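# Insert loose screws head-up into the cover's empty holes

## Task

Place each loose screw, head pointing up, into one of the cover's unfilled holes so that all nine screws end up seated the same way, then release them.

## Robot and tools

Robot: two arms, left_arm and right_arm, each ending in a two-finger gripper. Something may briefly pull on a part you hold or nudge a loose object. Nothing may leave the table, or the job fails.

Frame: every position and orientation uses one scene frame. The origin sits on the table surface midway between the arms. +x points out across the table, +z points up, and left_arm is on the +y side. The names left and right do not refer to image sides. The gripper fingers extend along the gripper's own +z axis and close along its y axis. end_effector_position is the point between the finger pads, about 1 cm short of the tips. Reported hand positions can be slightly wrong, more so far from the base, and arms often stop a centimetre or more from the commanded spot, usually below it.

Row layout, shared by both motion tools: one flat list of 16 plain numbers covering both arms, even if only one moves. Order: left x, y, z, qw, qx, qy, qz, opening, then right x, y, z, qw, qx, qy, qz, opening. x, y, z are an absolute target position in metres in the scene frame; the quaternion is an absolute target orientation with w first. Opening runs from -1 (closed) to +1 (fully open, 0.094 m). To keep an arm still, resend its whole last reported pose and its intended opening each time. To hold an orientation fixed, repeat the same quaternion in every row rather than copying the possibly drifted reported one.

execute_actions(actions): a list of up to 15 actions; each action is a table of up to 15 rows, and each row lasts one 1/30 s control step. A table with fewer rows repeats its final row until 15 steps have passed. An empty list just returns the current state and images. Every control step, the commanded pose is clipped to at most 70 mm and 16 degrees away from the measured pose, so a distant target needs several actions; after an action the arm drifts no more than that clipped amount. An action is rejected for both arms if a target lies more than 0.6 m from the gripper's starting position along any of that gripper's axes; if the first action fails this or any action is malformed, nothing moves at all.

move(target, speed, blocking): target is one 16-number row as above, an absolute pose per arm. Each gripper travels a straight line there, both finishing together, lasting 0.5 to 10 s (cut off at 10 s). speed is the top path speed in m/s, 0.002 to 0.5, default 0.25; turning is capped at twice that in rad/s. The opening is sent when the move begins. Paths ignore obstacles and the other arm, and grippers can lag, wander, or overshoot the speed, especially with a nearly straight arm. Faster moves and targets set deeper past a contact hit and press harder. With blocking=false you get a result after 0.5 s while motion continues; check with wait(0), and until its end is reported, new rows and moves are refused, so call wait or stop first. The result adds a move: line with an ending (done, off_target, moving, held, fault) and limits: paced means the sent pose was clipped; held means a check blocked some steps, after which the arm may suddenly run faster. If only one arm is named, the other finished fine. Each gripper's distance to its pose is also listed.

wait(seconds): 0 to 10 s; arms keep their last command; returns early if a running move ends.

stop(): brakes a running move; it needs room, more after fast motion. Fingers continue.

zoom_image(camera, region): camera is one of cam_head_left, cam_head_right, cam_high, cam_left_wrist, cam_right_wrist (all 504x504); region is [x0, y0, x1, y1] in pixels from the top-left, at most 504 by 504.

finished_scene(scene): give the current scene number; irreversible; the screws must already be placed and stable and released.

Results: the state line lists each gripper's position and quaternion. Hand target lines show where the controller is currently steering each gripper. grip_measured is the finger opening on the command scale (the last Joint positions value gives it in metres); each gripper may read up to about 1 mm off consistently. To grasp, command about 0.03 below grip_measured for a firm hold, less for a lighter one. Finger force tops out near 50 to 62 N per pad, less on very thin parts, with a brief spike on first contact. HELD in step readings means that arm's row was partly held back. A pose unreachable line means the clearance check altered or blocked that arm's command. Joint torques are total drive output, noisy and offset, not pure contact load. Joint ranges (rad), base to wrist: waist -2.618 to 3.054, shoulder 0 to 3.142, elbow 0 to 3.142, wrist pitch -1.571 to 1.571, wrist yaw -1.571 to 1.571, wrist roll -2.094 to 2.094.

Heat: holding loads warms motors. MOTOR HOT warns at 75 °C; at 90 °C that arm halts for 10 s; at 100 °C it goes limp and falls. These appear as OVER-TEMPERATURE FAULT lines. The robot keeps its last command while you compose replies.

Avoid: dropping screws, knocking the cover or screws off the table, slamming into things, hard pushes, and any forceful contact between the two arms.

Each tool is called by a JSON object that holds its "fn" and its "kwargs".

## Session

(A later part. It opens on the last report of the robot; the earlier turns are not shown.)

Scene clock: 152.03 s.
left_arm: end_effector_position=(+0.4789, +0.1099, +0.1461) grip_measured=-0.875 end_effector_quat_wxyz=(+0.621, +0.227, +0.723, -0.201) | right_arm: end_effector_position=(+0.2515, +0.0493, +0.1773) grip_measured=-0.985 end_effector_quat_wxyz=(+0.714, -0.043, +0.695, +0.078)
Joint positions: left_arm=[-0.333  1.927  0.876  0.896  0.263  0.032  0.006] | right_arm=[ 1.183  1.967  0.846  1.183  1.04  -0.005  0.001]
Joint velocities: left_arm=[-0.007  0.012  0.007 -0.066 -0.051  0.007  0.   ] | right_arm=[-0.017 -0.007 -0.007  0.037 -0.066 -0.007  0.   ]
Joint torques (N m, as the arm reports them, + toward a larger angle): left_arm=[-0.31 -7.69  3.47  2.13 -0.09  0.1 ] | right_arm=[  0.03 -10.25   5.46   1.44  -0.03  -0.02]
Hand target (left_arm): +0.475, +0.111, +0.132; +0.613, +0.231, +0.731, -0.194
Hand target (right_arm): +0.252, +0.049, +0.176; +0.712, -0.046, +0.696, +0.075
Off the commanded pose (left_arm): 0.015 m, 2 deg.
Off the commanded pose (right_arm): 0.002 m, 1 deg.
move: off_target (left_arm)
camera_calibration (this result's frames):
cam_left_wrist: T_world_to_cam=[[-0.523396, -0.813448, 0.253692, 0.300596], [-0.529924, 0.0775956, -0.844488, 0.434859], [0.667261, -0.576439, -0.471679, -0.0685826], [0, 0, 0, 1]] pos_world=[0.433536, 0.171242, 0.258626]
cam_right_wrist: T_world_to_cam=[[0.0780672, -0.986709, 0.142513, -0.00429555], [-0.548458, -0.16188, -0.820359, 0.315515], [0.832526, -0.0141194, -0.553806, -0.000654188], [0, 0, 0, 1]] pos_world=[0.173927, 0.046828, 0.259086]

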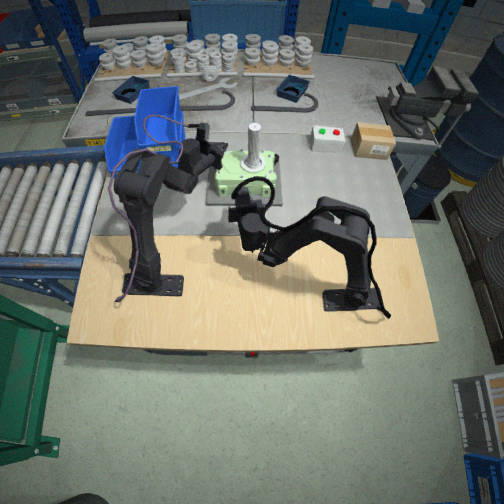

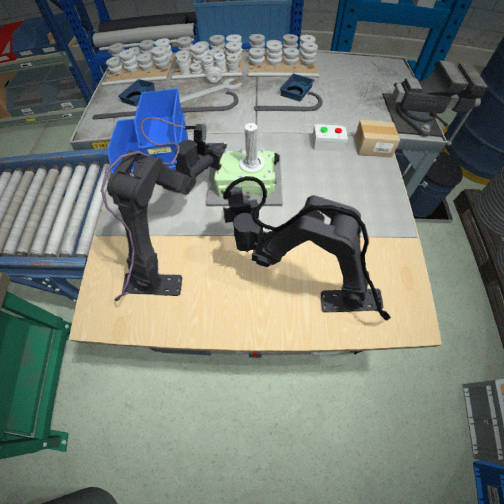

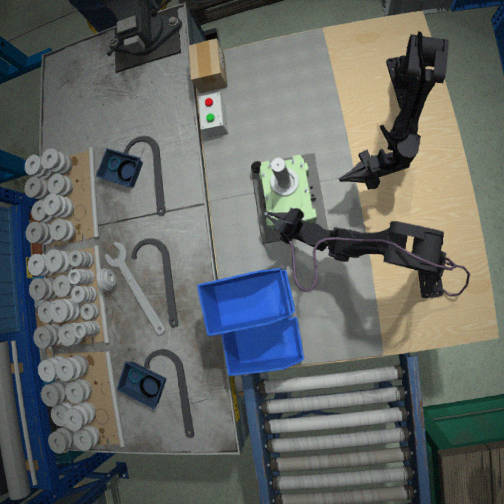

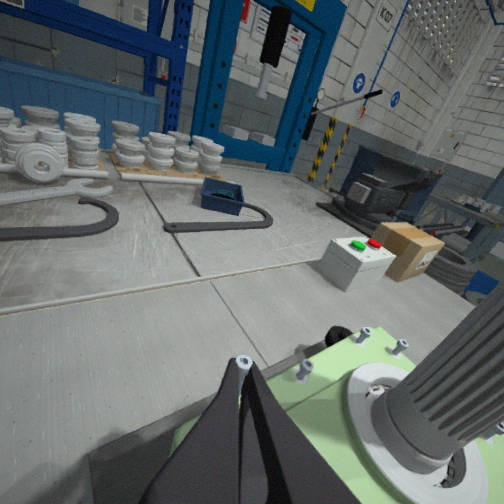

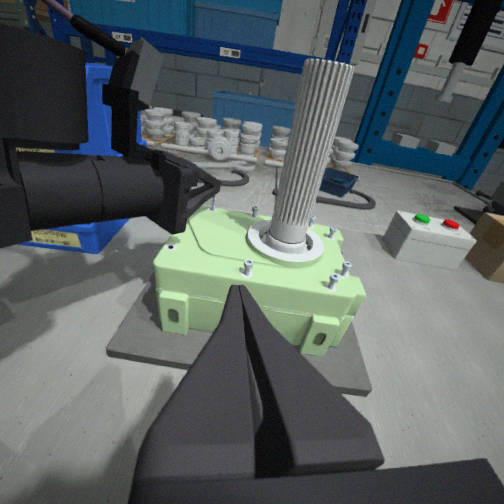

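Tip seems caught; pull head back to straighten while pressing.

{"fn": "move", "kwargs": {"target": [0.469,0.115,0.128,0.613,0.231,0.731,-0.194,-1,0.2516,0.0494,0.1756,0.712,-0.046,0.696,0.075,-1], "speed": 0.01}}

{"fn": "zoom_image", "kwargs": {"camera": "cam_right_wrist", "region": [160,150,260,230]}}

Scene clock: 154.50 s.
left_arm: end_effector_position=(+0.4733, +0.1124, +0.1424) grip_measured=-0.875 end_effector_quat_wxyz=(+0.625, +0.227, +0.720, -0.199) | right_arm: end_effector_position=(+0.2515, +0.0493, +0.1775) grip_measured=-0.985 end_effector_quat_wxyz=(+0.714, -0.042, +0.695, +0.079)
Joint positions: left_arm=[-0.333  1.927  0.841  0.941  0.26   0.035  0.006] | right_arm=[ 1.183  1.967  0.846  1.184  1.04  -0.005  0.001]
Joint velocities: left_arm=[ 0.012  0.012 -0.017 -0.007  0.022 -0.037  0.001] | right_arm=[ 0.002  0.012 -0.017  0.022  0.022  0.022  0.   ]
Joint torques (N m, as the arm reports them, + toward a larger angle): left_arm=[ 0.12 -7.97  3.37  1.95 -0.01  0.09] | right_arm=[  0.01 -10.25   5.49   1.43  -0.03  -0.02]
Hand target (left_arm): +0.469, +0.115, +0.128; +0.612, +0.231, +0.731, -0.194
Hand target (right_arm): +0.252, +0.049, +0.176; +0.712, -0.046, +0.696, +0.075
Off the commanded pose (left_arm): 0.015 m, 2 deg.
Off the commanded pose (right_arm): 0.002 m, 1 deg.
move: off_target (left_arm)
camera_calibration (this result's frames):
cam_left_wrist: T_world_to_cam=[[-0.524821, -0.814376, 0.247698, 0.302261], [-0.520521, 0.0767968, -0.850388, 0.425061], [0.673513, -0.575234, -0.464205, -0.0693675], [0, 0, 0, 1]] pos_world=[0.426606, 0.173608, 0.254397]
cam_right_wrist: T_world_to_cam=[[0.07801, -0.986862, 0.141488, -0.00412777], [-0.548127, -0.161001, -0.820753, 0.315606], [0.832749, -0.0135264, -0.553485, -0.000691723], [0, 0, 0, 1]] pos_world=[0.17389, 0.04673, 0.259235]

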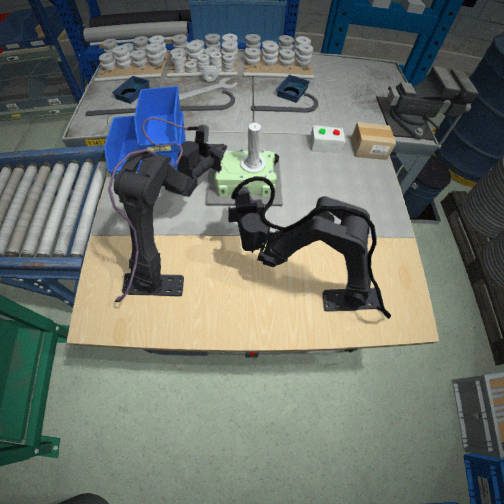

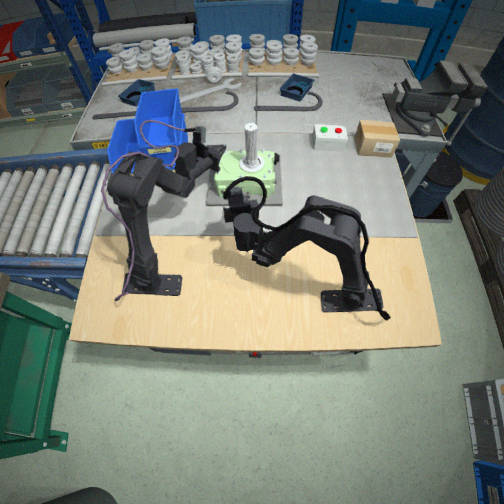

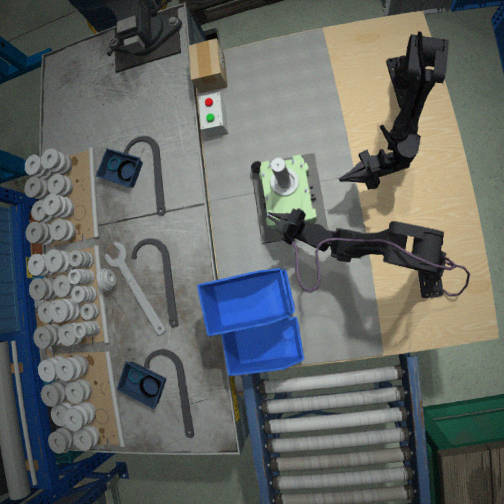

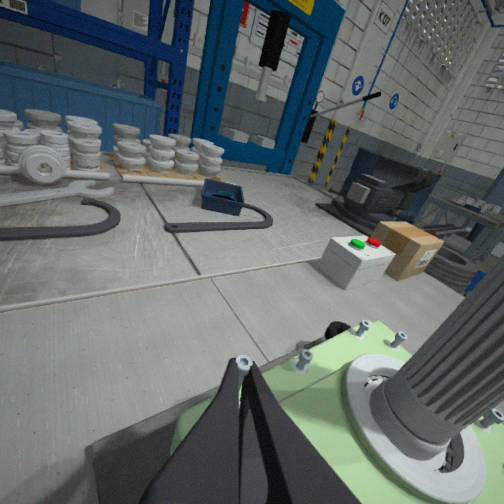

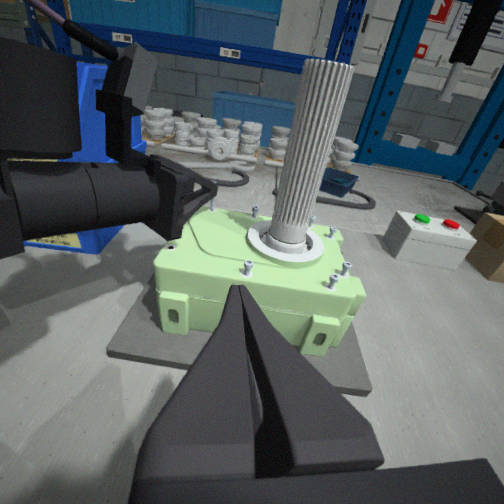

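Region (160, 150, 260, 230) of cam_right_wrist's 504x504 image, scaled by 5.040, with more detail than that image has; it fills the top 403 rows of this view, and the rest is white.

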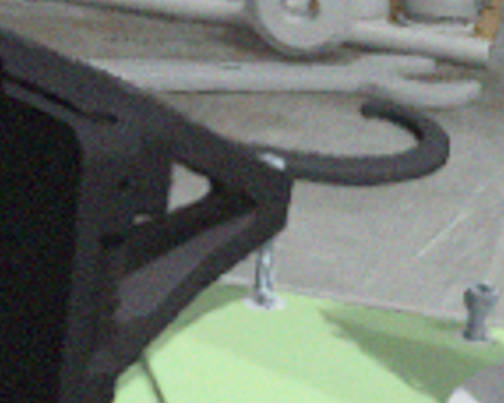

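In. Release, withdraw, then hover over S1 (right moves away).

{"fn": "execute_actions", "kwargs": {"actions": [[[0.473,0.1125,0.14,0.613,0.231,0.731,-0.194,-0.7,0.2516,0.0494,0.1756,0.712,-0.046,0.696,0.075,-1]],[[0.473,0.1125,0.14,0.613,0.231,0.731,-0.194,-0.7,0.2516,0.0494,0.1756,0.712,-0.046,0.696,0.075,-1]],[[0.46,0.122,0.175,0.613,0.231,0.731,-0.194,-0.4,0.2516,0.0494,0.1756,0.712,-0.046,0.696,0.075,-1]],[[0.43,0.14,0.2,0.613,0.231,0.731,-0.194,-0.4,0.2516,0.0494,0.1756,0.712,-0.046,0.696,0.075,-1]]]}}

{"fn": "move", "kwargs": {"target": [0.3,0.2,0.2,0,0.113,0.994,0,-0.4,0.2,-0.2,0.2,0.704,-0.06,0.704,0.06,-1], "speed": 0.2}}

{"fn": "move", "kwargs": {"target": [0.18,0.015,0.10,0,0.113,0.994,0,-0.4,0.2,-0.2,0.2,0.704,-0.06,0.704,0.06,-1], "speed": 0.2}}

Scene clock: 156.73 s.
left_arm: end_effector_position=(+0.4334, +0.1362, +0.2072) grip_measured=-0.402 end_effector_quat_wxyz=(+0.623, +0.225, +0.723, -0.197) | right_arm: end_effector_position=(+0.2515, +0.0493, +0.1775) grip_measured=-0.985 end_effector_quat_wxyz=(+0.714, -0.042, +0.695, +0.079)
Joint positions: left_arm=[-0.308  1.582  0.76   0.669  0.279  0.039  0.028] | right_arm=[ 1.183  1.967  0.846  1.184  1.04  -0.005  0.001]
Joint velocities: left_arm=[ 0.002 -0.007 -0.017 -0.007  0.007 -0.022  0.   ] | right_arm=[-0.007 -0.012  0.007 -0.066  0.022  0.007  0.001]
Joint torques (N m, as the arm reports them, + toward a larger angle): left_arm=[ 0.91 -7.28  4.84  1.86  0.14  0.08] | right_arm=[  0.   -10.27   5.49   1.41  -0.03  -0.01]
Hand target (left_arm): +0.430, +0.140, +0.200; +0.613, +0.231, +0.730, -0.194
Hand target (right_arm): +0.252, +0.049, +0.176; +0.712, -0.046, +0.696, +0.075
Off the commanded pose (left_arm): 0.009 m, 2 deg.
Off the commanded pose (right_arm): 0.002 m, 1 deg.
Step readings (end_effector_position; steps 1 to 15: 1st action; 16 to 30: 2nd action; 31 to 45: 3rd action; 46 to 60: 4th action):
0: left_arm (+0.4733, +0.1124, +0.1424) | right_arm (+0.2515, +0.0493, +0.1775)
1: left_arm (+0.4733, +0.1125, +0.1417) | right_arm (+0.2515, +0.0493, +0.1775)
2: left_arm (+0.4732, +0.1125, +0.1414) | right_arm (+0.2515, +0.0493, +0.1775)
4: left_arm (+0.4732, +0.1125, +0.1414) | right_arm (+0.2515, +0.0493, +0.1775)
8: left_arm (+0.4732, +0.1125, +0.1414) | right_arm (+0.2515, +0.0493, +0.1775)
15: left_arm (+0.4732, +0.1125, +0.1414) | right_arm (+0.2515, +0.0493, +0.1775)
16: left_arm (+0.4732, +0.1125, +0.1414) | right_arm (+0.2515, +0.0493, +0.1775)
17: left_arm (+0.4732, +0.1125, +0.1414) | right_arm (+0.2515, +0.0493, +0.1775)
19: left_arm (+0.4732, +0.1125, +0.1414) | right_arm (+0.2515, +0.0493, +0.1775)
23: left_arm (+0.4732, +0.1125, +0.1414) | right_arm (+0.2515, +0.0493, +0.1775)
30: left_arm (+0.4732, +0.1125, +0.1414) | right_arm (+0.2515, +0.0493, +0.1775)
31: left_arm (+0.4720, +0.1129, +0.1439) | right_arm (+0.2515, +0.0493, +0.1775)
32: left_arm (+0.4684, +0.1142, +0.1461) | right_arm (+0.2515, +0.0493, +0.1775)
34: left_arm (+0.4641, +0.1159, +0.1638) | right_arm (+0.2515, +0.0493, +0.1775)
38: left_arm (+0.4604, +0.1172, +0.1892) | right_arm (+0.2515, +0.0493, +0.1775)
45: left_arm (+0.4589, +0.1177, +0.1785) | right_arm (+0.2515, +0.0493, +0.1775)
46: left_arm (+0.4562, +0.1194, +0.1788) | right_arm (+0.2515, +0.0493, +0.1775)
47: left_arm (+0.4492, +0.1234, +0.1784) | right_arm (+0.2515, +0.0493, +0.1775)
49: left_arm (+0.4391, +0.1314, +0.1888) | right_arm (+0.2515, +0.0493, +0.1775)
53: left_arm (+0.4348, +0.1364, +0.2126) | right_arm (+0.2515, +0.0493, +0.1775)
60: end_effector_position above
camera_calibration (this result's frames):
cam_left_wrist: T_world_to_cam=[[-0.518147, -0.818324, 0.248734, 0.282036], [-0.526517, 0.0760024, -0.846761, 0.45955], [0.67402, -0.56971, -0.470242, 0.00160397], [0, 0, 0, 1]] pos_world=[0.387016, 0.196784, 0.319731]
cam_right_wrist: T_world_to_cam=[[0.07801, -0.986862, 0.141488, -0.00412777], [-0.548127, -0.161001, -0.820753, 0.315606], [0.832749, -0.0135264, -0.553485, -0.000691723], [0, 0, 0, 1]] pos_world=[0.17389, 0.04673, 0.259235]

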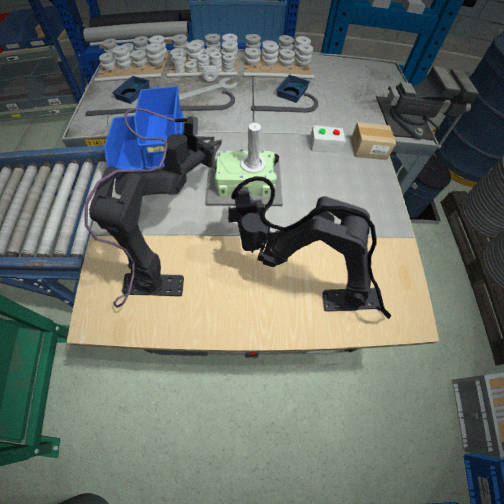

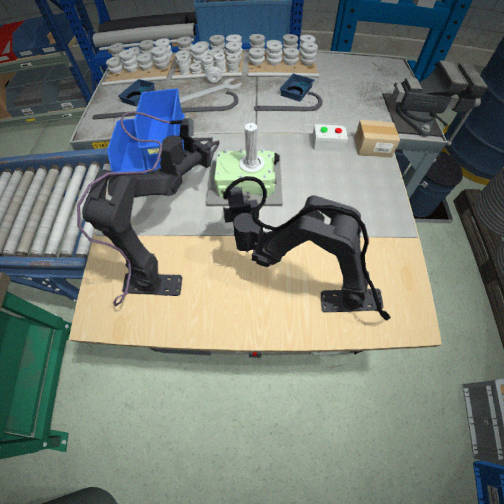

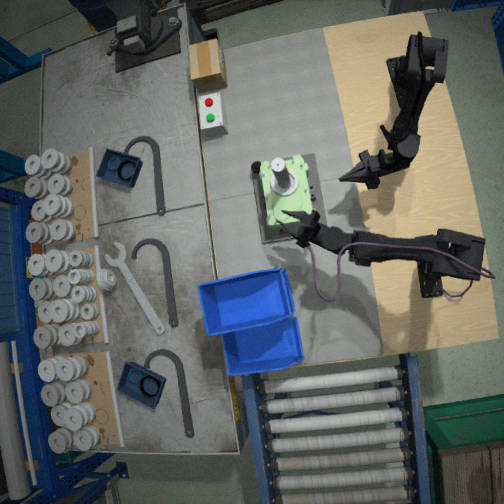

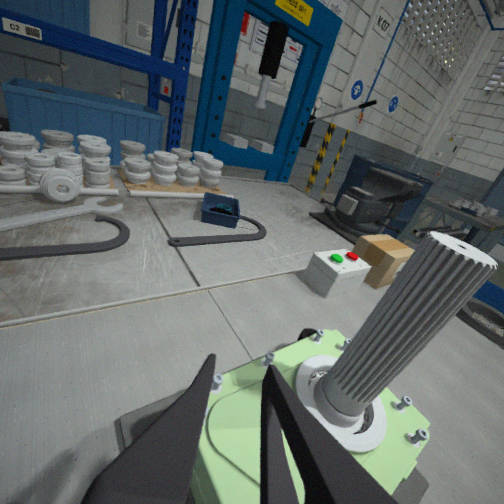

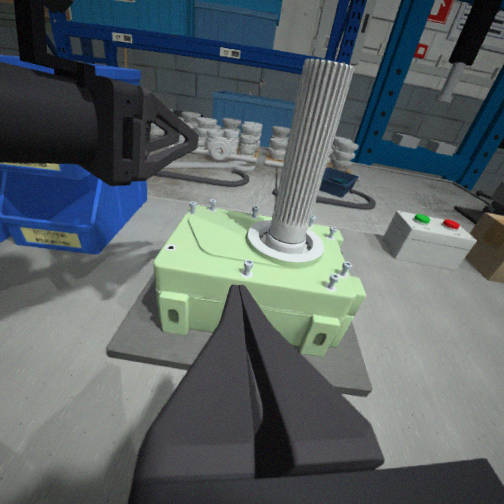

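Scene clock: 161.20 s.
left_arm: end_effector_position=(+0.3014, +0.2016, +0.1962) grip_measured=-0.402 end_effector_quat_wxyz=(+0.020, +0.116, +0.993, -0.011) | right_arm: end_effector_position=(+0.1988, -0.1963, +0.1972) grip_measured=-0.985 end_effector_quat_wxyz=(+0.703, -0.064, +0.706, +0.056)
Joint positions: left_arm=[-0.393  1.777  1.807 -1.556  0.01  -0.178  0.028] | right_arm=[ 0.84   0.542  0.078  0.457  0.698 -0.007  0.001]
Joint velocities: left_arm=[ 0.002 -0.002  0.007 -0.051  0.022  0.066 -0.001] | right_arm=[-0.007  0.002  0.002  0.007 -0.051  0.037 -0.001]
Joint torques (N m, as the arm reports them, + toward a larger angle): left_arm=[-1.03 -7.38  6.14  0.22 -0.18 -0.11] | right_arm=[-0.61 -1.11  7.64  1.51 -0.08  0.06]
Hand target (left_arm): +0.301, +0.200, +0.199; +0.023, +0.117, +0.993, -0.005
Hand target (right_arm): +0.198, -0.199, +0.200; +0.705, -0.060, +0.704, +0.060
Off the commanded pose (left_arm): 0.004 m, 3 deg.
Off the commanded pose (right_arm): 0.005 m, 1 deg.
joint sent to its limit (left arm) — the command would take joint 4 (wrist pitch) past its lower limit, so that joint was sent only as far as its limit.
move: off_target (left_arm)
camera_calibration (this result's frames):
cam_left_wrist: T_world_to_cam=[[0.0176081, -0.9996, 0.022153, 0.189424], [-0.950039, -0.00982113, 0.311977, 0.293404], [-0.311634, -0.0265395, -0.949831, 0.404322], [0, 0, 0, 1]] pos_world=[0.40141, 0.20296, 0.288307]
cam_right_wrist: T_world_to_cam=[[0.0818752, -0.975514, 0.204128, -0.256099], [-0.569579, -0.213872, -0.793623, 0.251857], [0.817848, -0.0512891, -0.573144, 0.0502414], [0, 0, 0, 1]] pos_world=[0.123331, -0.193387, 0.280953]

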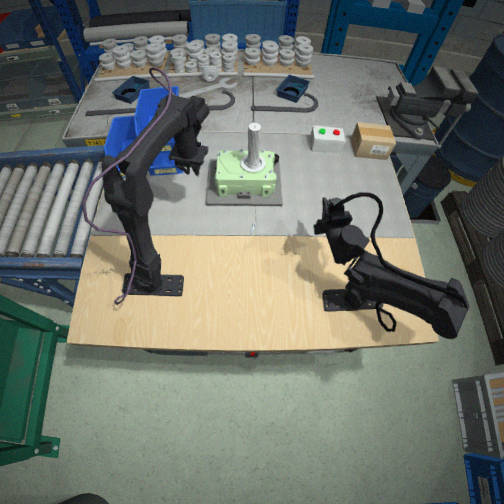

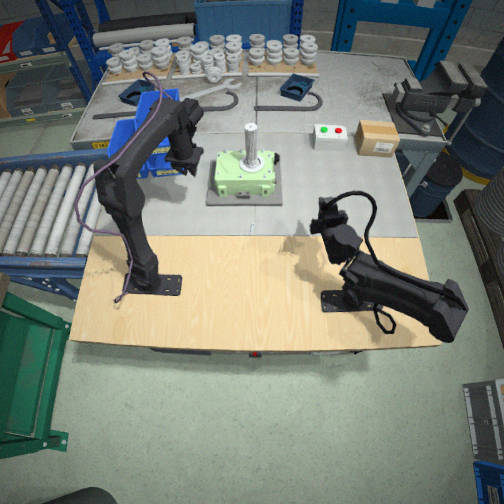

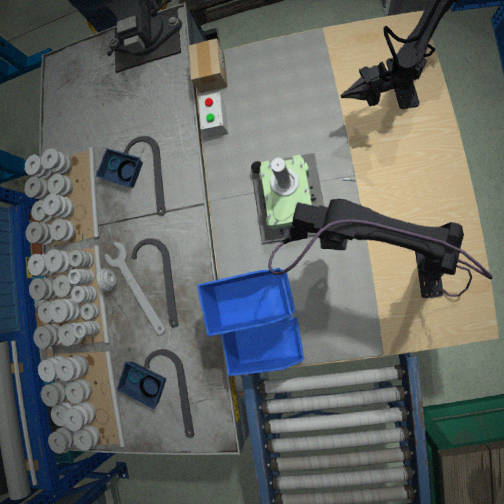

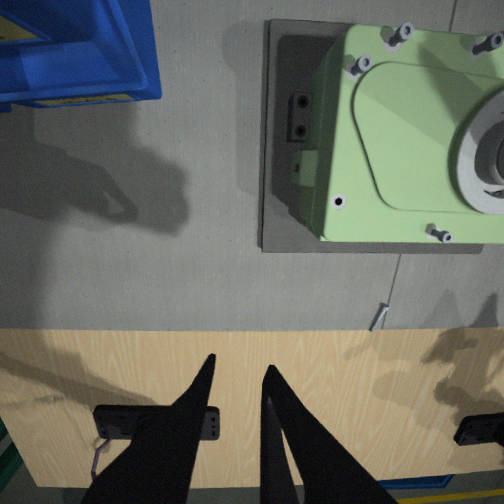

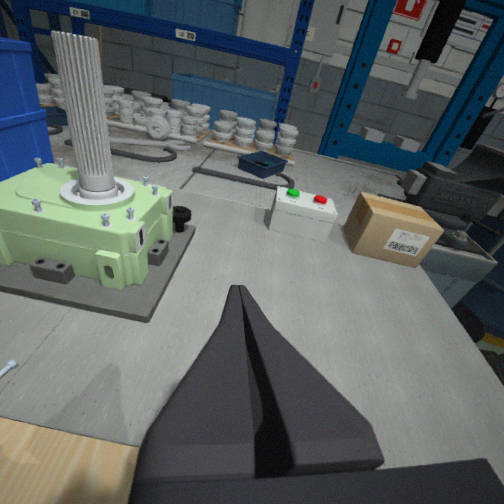

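Scene clock: 162.97 s.
left_arm: end_effector_position=(+0.1755, +0.0227, +0.0959) grip_measured=-0.402 end_effector_quat_wxyz=(-0.012, +0.119, +0.993, +0.008) | right_arm: end_effector_position=(+0.2004, -0.1974, +0.1974) grip_measured=-0.985 end_effector_quat_wxyz=(+0.703, -0.065, +0.706, +0.057)
Joint positions: left_arm=[-1.039  1.925  1.598 -1.27   0.01  -0.818  0.028] | right_arm=[ 0.82   0.542  0.078  0.458  0.676 -0.006  0.001]
Joint velocities: left_arm=[-0.017 -0.012  0.002 -0.022  0.022 -0.037 -0.001] | right_arm=[ 0.007 -0.007  0.012  0.007  0.007 -0.007  0.   ]
Joint torques (N m, as the arm reports them, + toward a larger angle): left_arm=[-0.2  -8.59  6.82  0.31 -0.11 -0.11] | right_arm=[-0.56 -0.61  7.78  1.53 -0.05  0.06]
Hand target (left_arm): +0.180, +0.016, +0.100; +0.001, +0.113, +0.994, -0.002
Hand target (right_arm): +0.200, -0.200, +0.200; +0.705, -0.060, +0.704, +0.060
Off the commanded pose (left_arm): 0.010 m, 2 deg.
Off the commanded pose (right_arm): 0.004 m, 1 deg.
move: done
camera_calibration (this result's frames):
cam_left_wrist: T_world_to_cam=[[0.0122305, -0.999639, -0.0239274, 0.0204058], [-0.930358, -0.0201458, 0.366099, 0.194904], [-0.366449, 0.0177835, -0.930268, 0.271799], [0, 0, 0, 1]] pos_world=[0.280681, 0.0194914, 0.181981]
cam_right_wrist: T_world_to_cam=[[0.0836795, -0.975647, 0.202758, -0.257429], [-0.568969, -0.213823, -0.794074, 0.252633], [0.81809, -0.0489153, -0.573006, 0.0493437], [0, 0, 0, 1]] pos_world=[0.124914, -0.194727, 0.281079]

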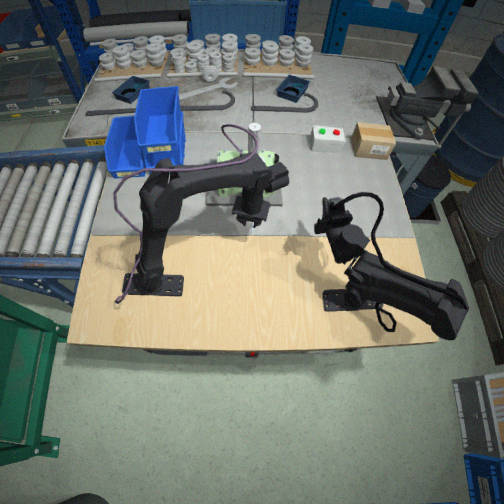

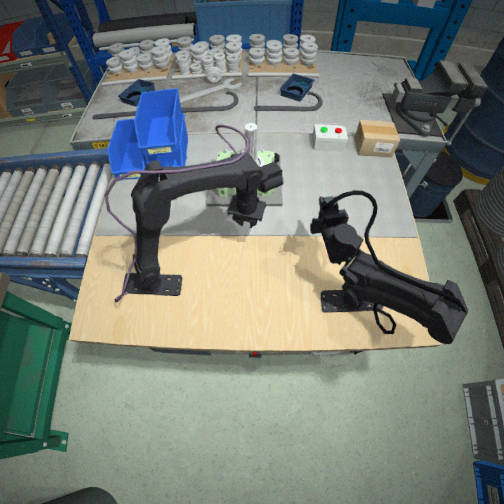

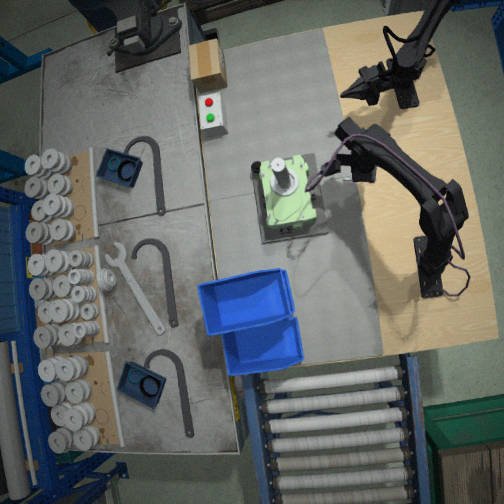

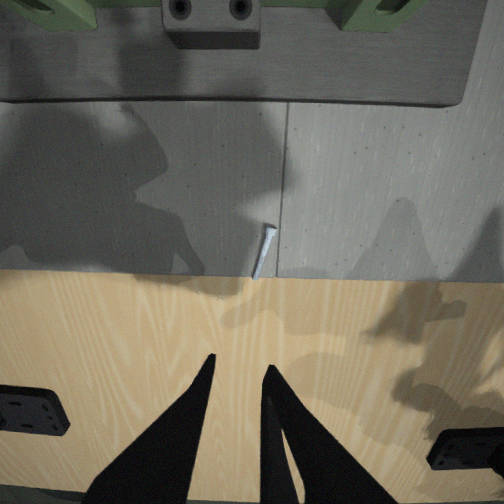

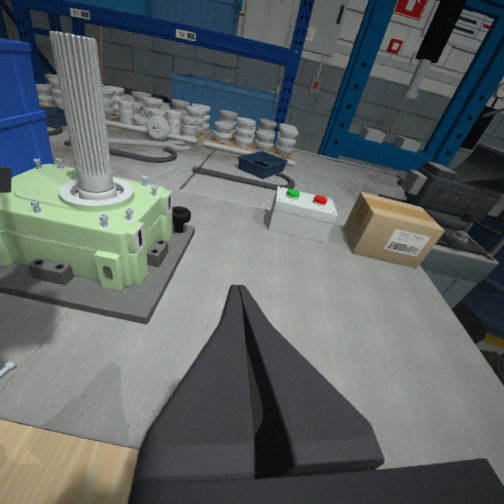

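{"fn": "move", "kwargs": {"target": [0.22,0.010,0.04,0,0.113,0.994,0,-0.4,0.2,-0.2,0.2,0.704,-0.06,0.704,0.06,-1], "speed": 0.1}}

{"fn": "move", "kwargs": {"target": [0.22,0.010,0.002,0,0.113,0.994,0,-0.4,0.2,-0.2,0.2,0.704,-0.06,0.704,0.06,-1], "speed": 0.04}}

{"fn": "execute_actions", "kwargs": {"actions": [[[0.22,0.010,0.002,0,0.113,0.994,0,-1,0.2,-0.2,0.2,0.704,-0.06,0.704,0.06,-1]],[[0.22,0.010,0.002,0,0.113,0.994,0,-1,0.2,-0.2,0.2,0.704,-0.06,0.704,0.06,-1]]]}}

Scene clock: 164.53 s.
left_arm: end_effector_position=(+0.2165, +0.0054, +0.0462) grip_measured=-0.402 end_effector_quat_wxyz=(-0.002, +0.111, +0.994, -0.006) | right_arm: end_effector_position=(+0.2004, -0.1974, +0.1975) grip_measured=-0.985 end_effector_quat_wxyz=(+0.703, -0.065, +0.706, +0.057)
Joint positions: left_arm=[-0.969  2.064  1.598 -1.098  0.01  -0.765  0.028] | right_arm=[ 0.82   0.542  0.078  0.459  0.676 -0.006  0.001]
Joint velocities: left_arm=[ 0.002 -0.012 -0.012 -0.037  0.037  0.037  0.001] | right_arm=[-0.007 -0.007 -0.002  0.037  0.081 -0.11   0.   ]
Joint torques (N m, as the arm reports them, + toward a larger angle): left_arm=[ 0.9  -9.34  3.94  0.36 -0.13  0.07] | right_arm=[-0.57 -0.63  7.77  1.53 -0.05  0.06]
Hand target (left_arm): +0.220, +0.010, +0.040; -0.000, +0.113, +0.994, +0.001
Hand target (right_arm): +0.200, -0.200, +0.200; +0.705, -0.060, +0.704, +0.060
Off the commanded pose (left_arm): 0.008 m, 1 deg.
Off the commanded pose (right_arm): 0.004 m, 1 deg.
move: done
camera_calibration (this result's frames):
cam_left_wrist: T_world_to_cam=[[0.0287848, -0.999573, 0.00510598, -0.00347398], [-0.936053, -0.0251629, 0.350958, 0.25286], [-0.350679, -0.0148817, -0.936377, 0.237915], [0, 0, 0, 1]] pos_world=[0.320222, 0.00643077, 0.134052]
cam_right_wrist: T_world_to_cam=[[0.0836284, -0.975705, 0.2025, -0.257395], [-0.568769, -0.213596, -0.794279, 0.252742], [0.818235, -0.0487513, -0.572813, 0.0493546], [0, 0, 0, 1]] pos_world=[0.124894, -0.194751, 0.281141]

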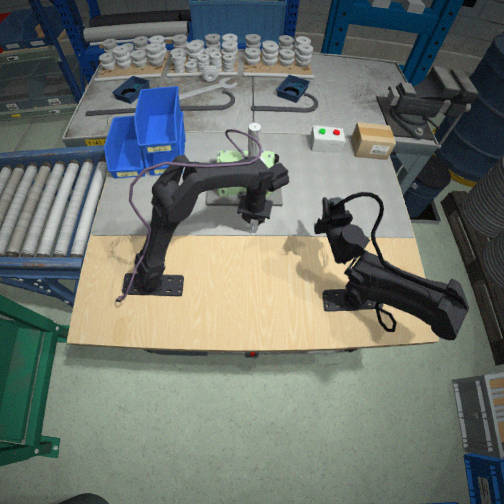

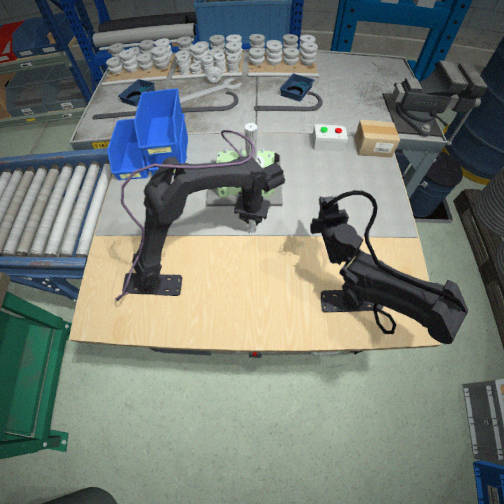

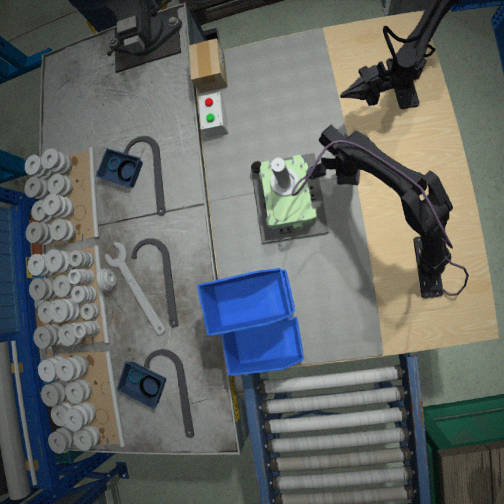

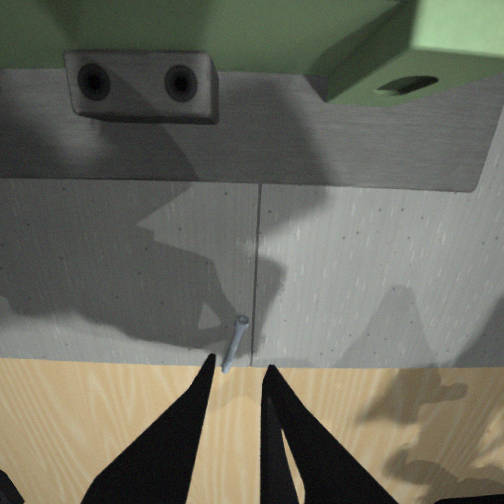

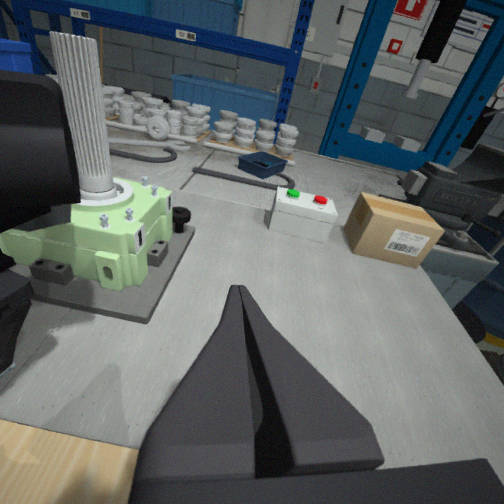

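Scene clock: 165.87 s.
left_arm: end_effector_position=(+0.2164, +0.0056, +0.0180) grip_measured=-0.402 end_effector_quat_wxyz=(-0.001, +0.111, +0.994, -0.006) | right_arm: end_effector_position=(+0.2004, -0.1974, +0.1975) grip_measured=-0.985 end_effector_quat_wxyz=(+0.703, -0.064, +0.706, +0.057)
Joint positions: left_arm=[-0.969  2.091  1.523 -0.994  0.01  -0.765  0.028] | right_arm=[ 0.82   0.542  0.078  0.459  0.676 -0.006  0.001]
Joint velocities: left_arm=[-0.012  0.002 -0.017 -0.037 -0.037 -0.139 -0.001] | right_arm=[-0.002 -0.002 -0.017 -0.007 -0.007  0.037 -0.   ]
Joint torques (N m, as the arm reports them, + toward a larger angle): left_arm=[ 0.84 -8.25  2.7   0.72 -0.12  0.09] | right_arm=[-0.56 -0.6   7.8   1.53 -0.05  0.06]
Hand target (left_arm): +0.220, +0.010, +0.003; -0.000, +0.113, +0.994, +0.000
Hand target (right_arm): +0.200, -0.200, +0.200; +0.705, -0.060, +0.704, +0.060
Off the commanded pose (left_arm): 0.017 m, 1 deg.
Off the commanded pose (right_arm): 0.004 m, 1 deg.
move: off_target (left_arm)
camera_calibration (this result's frames):
cam_left_wrist: T_world_to_cam=[[0.0283958, -0.999572, 0.00705336, -0.00310892], [-0.936506, -0.0241358, 0.349821, 0.262759], [-0.3495, -0.016539, -0.93679, 0.211262], [0, 0, 0, 1]] pos_world=[0.32, 0.00672836, 0.106012]
cam_right_wrist: T_world_to_cam=[[0.0835889, -0.975839, 0.201869, -0.257305], [-0.568621, -0.213069, -0.794526, 0.252929], [0.818342, -0.0483736, -0.572693, 0.0494294], [0, 0, 0, 1]] pos_world=[0.124878, -0.194806, 0.281208]

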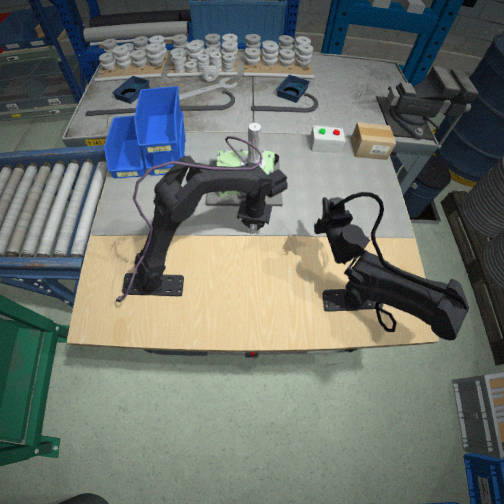

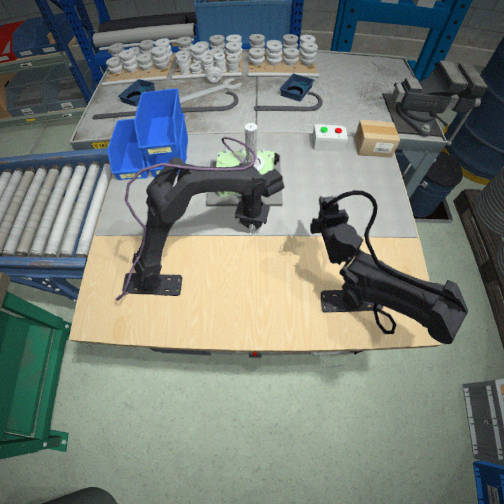

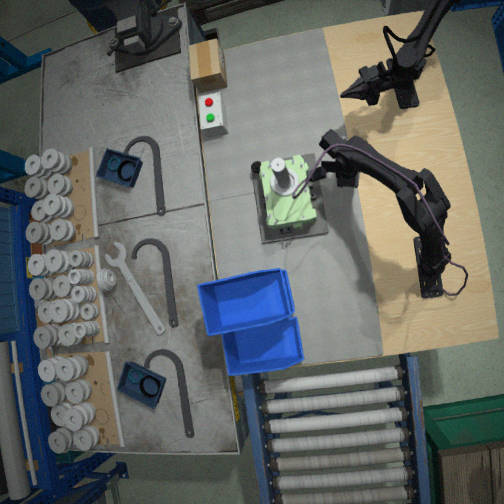

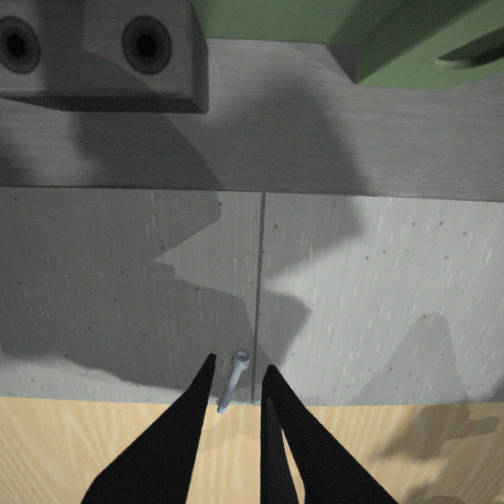

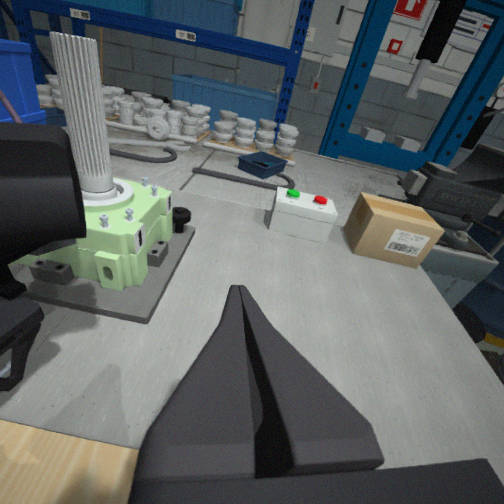

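Scene clock: 166.87 s.
left_arm: end_effector_position=(+0.2181, +0.0059, +0.0180) grip_measured=-0.886 end_effector_quat_wxyz=(+0.002, +0.111, +0.994, -0.006) | right_arm: end_effector_position=(+0.2004, -0.1974, +0.1975) grip_measured=-0.985 end_effector_quat_wxyz=(+0.703, -0.064, +0.706, +0.057)
Joint positions: left_arm=[-0.968  2.091  1.523 -0.991  0.004 -0.764  0.005] | right_arm=[ 0.82   0.542  0.078  0.459  0.676 -0.006  0.001]
Joint velocities: left_arm=[-0.007  0.012 -0.017 -0.007 -0.022 -0.007 -0.   ] | right_arm=[-0.007  0.007  0.012 -0.022 -0.007 -0.037 -0.   ]
Joint torques (N m, as the arm reports them, + toward a larger angle): left_arm=[ 0.7  -8.25  2.66  0.7  -0.06  0.08] | right_arm=[-0.57 -0.59  7.79  1.54 -0.05  0.06]
Hand target (left_arm): +0.220, +0.010, +0.003; -0.000, +0.113, +0.994, +0.000
Hand target (right_arm): +0.200, -0.200, +0.200; +0.705, -0.060, +0.704, +0.060
Off the commanded pose (left_arm): 0.017 m, 1 deg.
Off the commanded pose (right_arm): 0.004 m, 1 deg.
Step readings (end_effector_position; steps 1 to 15: 1st action; 16 to 30: 2nd action):
0: left_arm (+0.2164, +0.0056, +0.0180) | right_arm (+0.2004, -0.1974, +0.1975)
1: left_arm (+0.2169, +0.0060, +0.0180) | right_arm (+0.2004, -0.1974, +0.1975)
2: left_arm (+0.2174, +0.0065, +0.0180) | right_arm (+0.2004, -0.1974, +0.1975)
4: left_arm (+0.2181, +0.0059, +0.0180) | right_arm (+0.2004, -0.1974, +0.1975)
8: left_arm (+0.2181, +0.0059, +0.0180) | right_arm (+0.2004, -0.1974, +0.1975)
15: left_arm (+0.2181, +0.0059, +0.0180) | right_arm (+0.2004, -0.1974, +0.1975)
16: left_arm (+0.2181, +0.0059, +0.0180) | right_arm (+0.2004, -0.1974, +0.1975)
17: left_arm (+0.2181, +0.0059, +0.0180) | right_arm (+0.2004, -0.1974, +0.1975)
19: left_arm (+0.2181, +0.0059, +0.0180) | right_arm (+0.2004, -0.1974, +0.1975)
23: left_arm (+0.2181, +0.0059, +0.0180) | right_arm (+0.2004, -0.1974, +0.1975)
30: end_effector_position above
camera_calibration (this result's frames):
cam_left_wrist: T_world_to_cam=[[0.0295563, -0.999543, 0.00630842, -0.00305954], [-0.938644, -0.0255849, 0.343937, 0.264956], [-0.343619, -0.0160869, -0.938972, 0.210621], [0, 0, 0, 1]] pos_world=[0.321163, 0.00710894, 0.106658]
cam_right_wrist: T_world_to_cam=[[0.0835889, -0.975839, 0.201869, -0.257305], [-0.568621, -0.213069, -0.794526, 0.252929], [0.818342, -0.0483736, -0.572693, 0.0494294], [0, 0, 0, 1]] pos_world=[0.124878, -0.194806, 0.281208]

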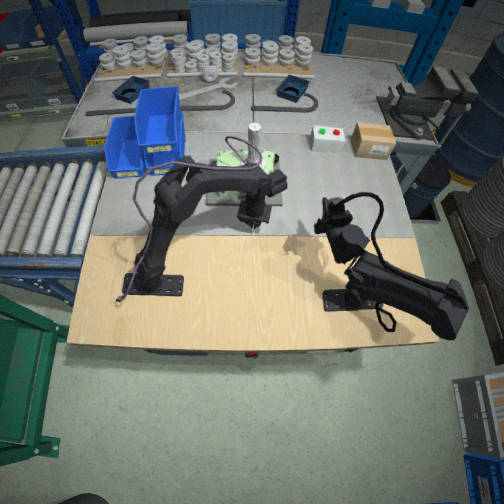

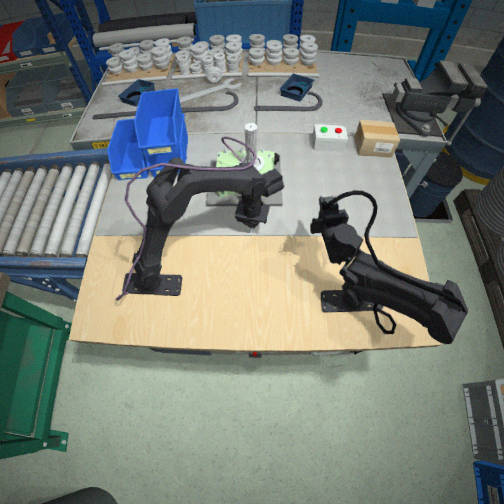

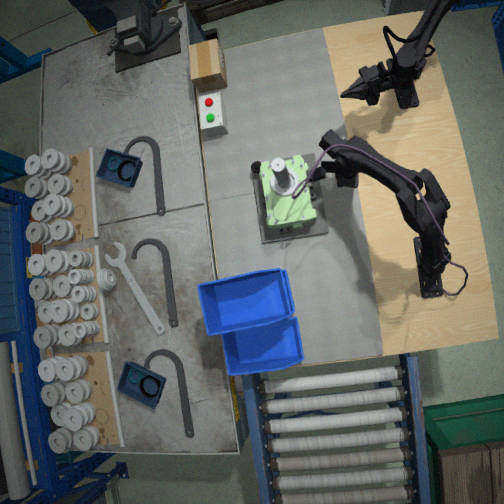

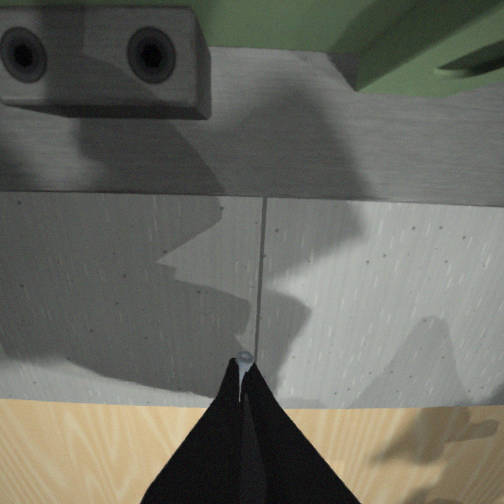

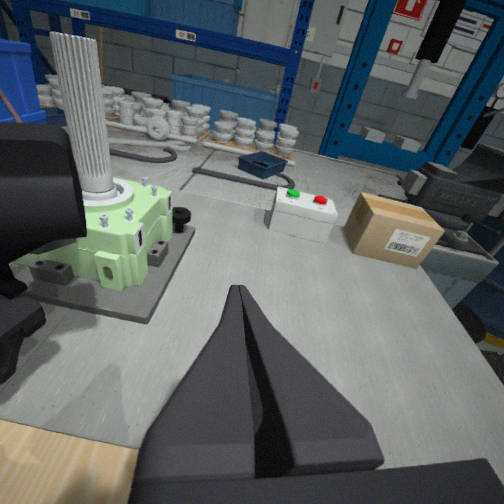

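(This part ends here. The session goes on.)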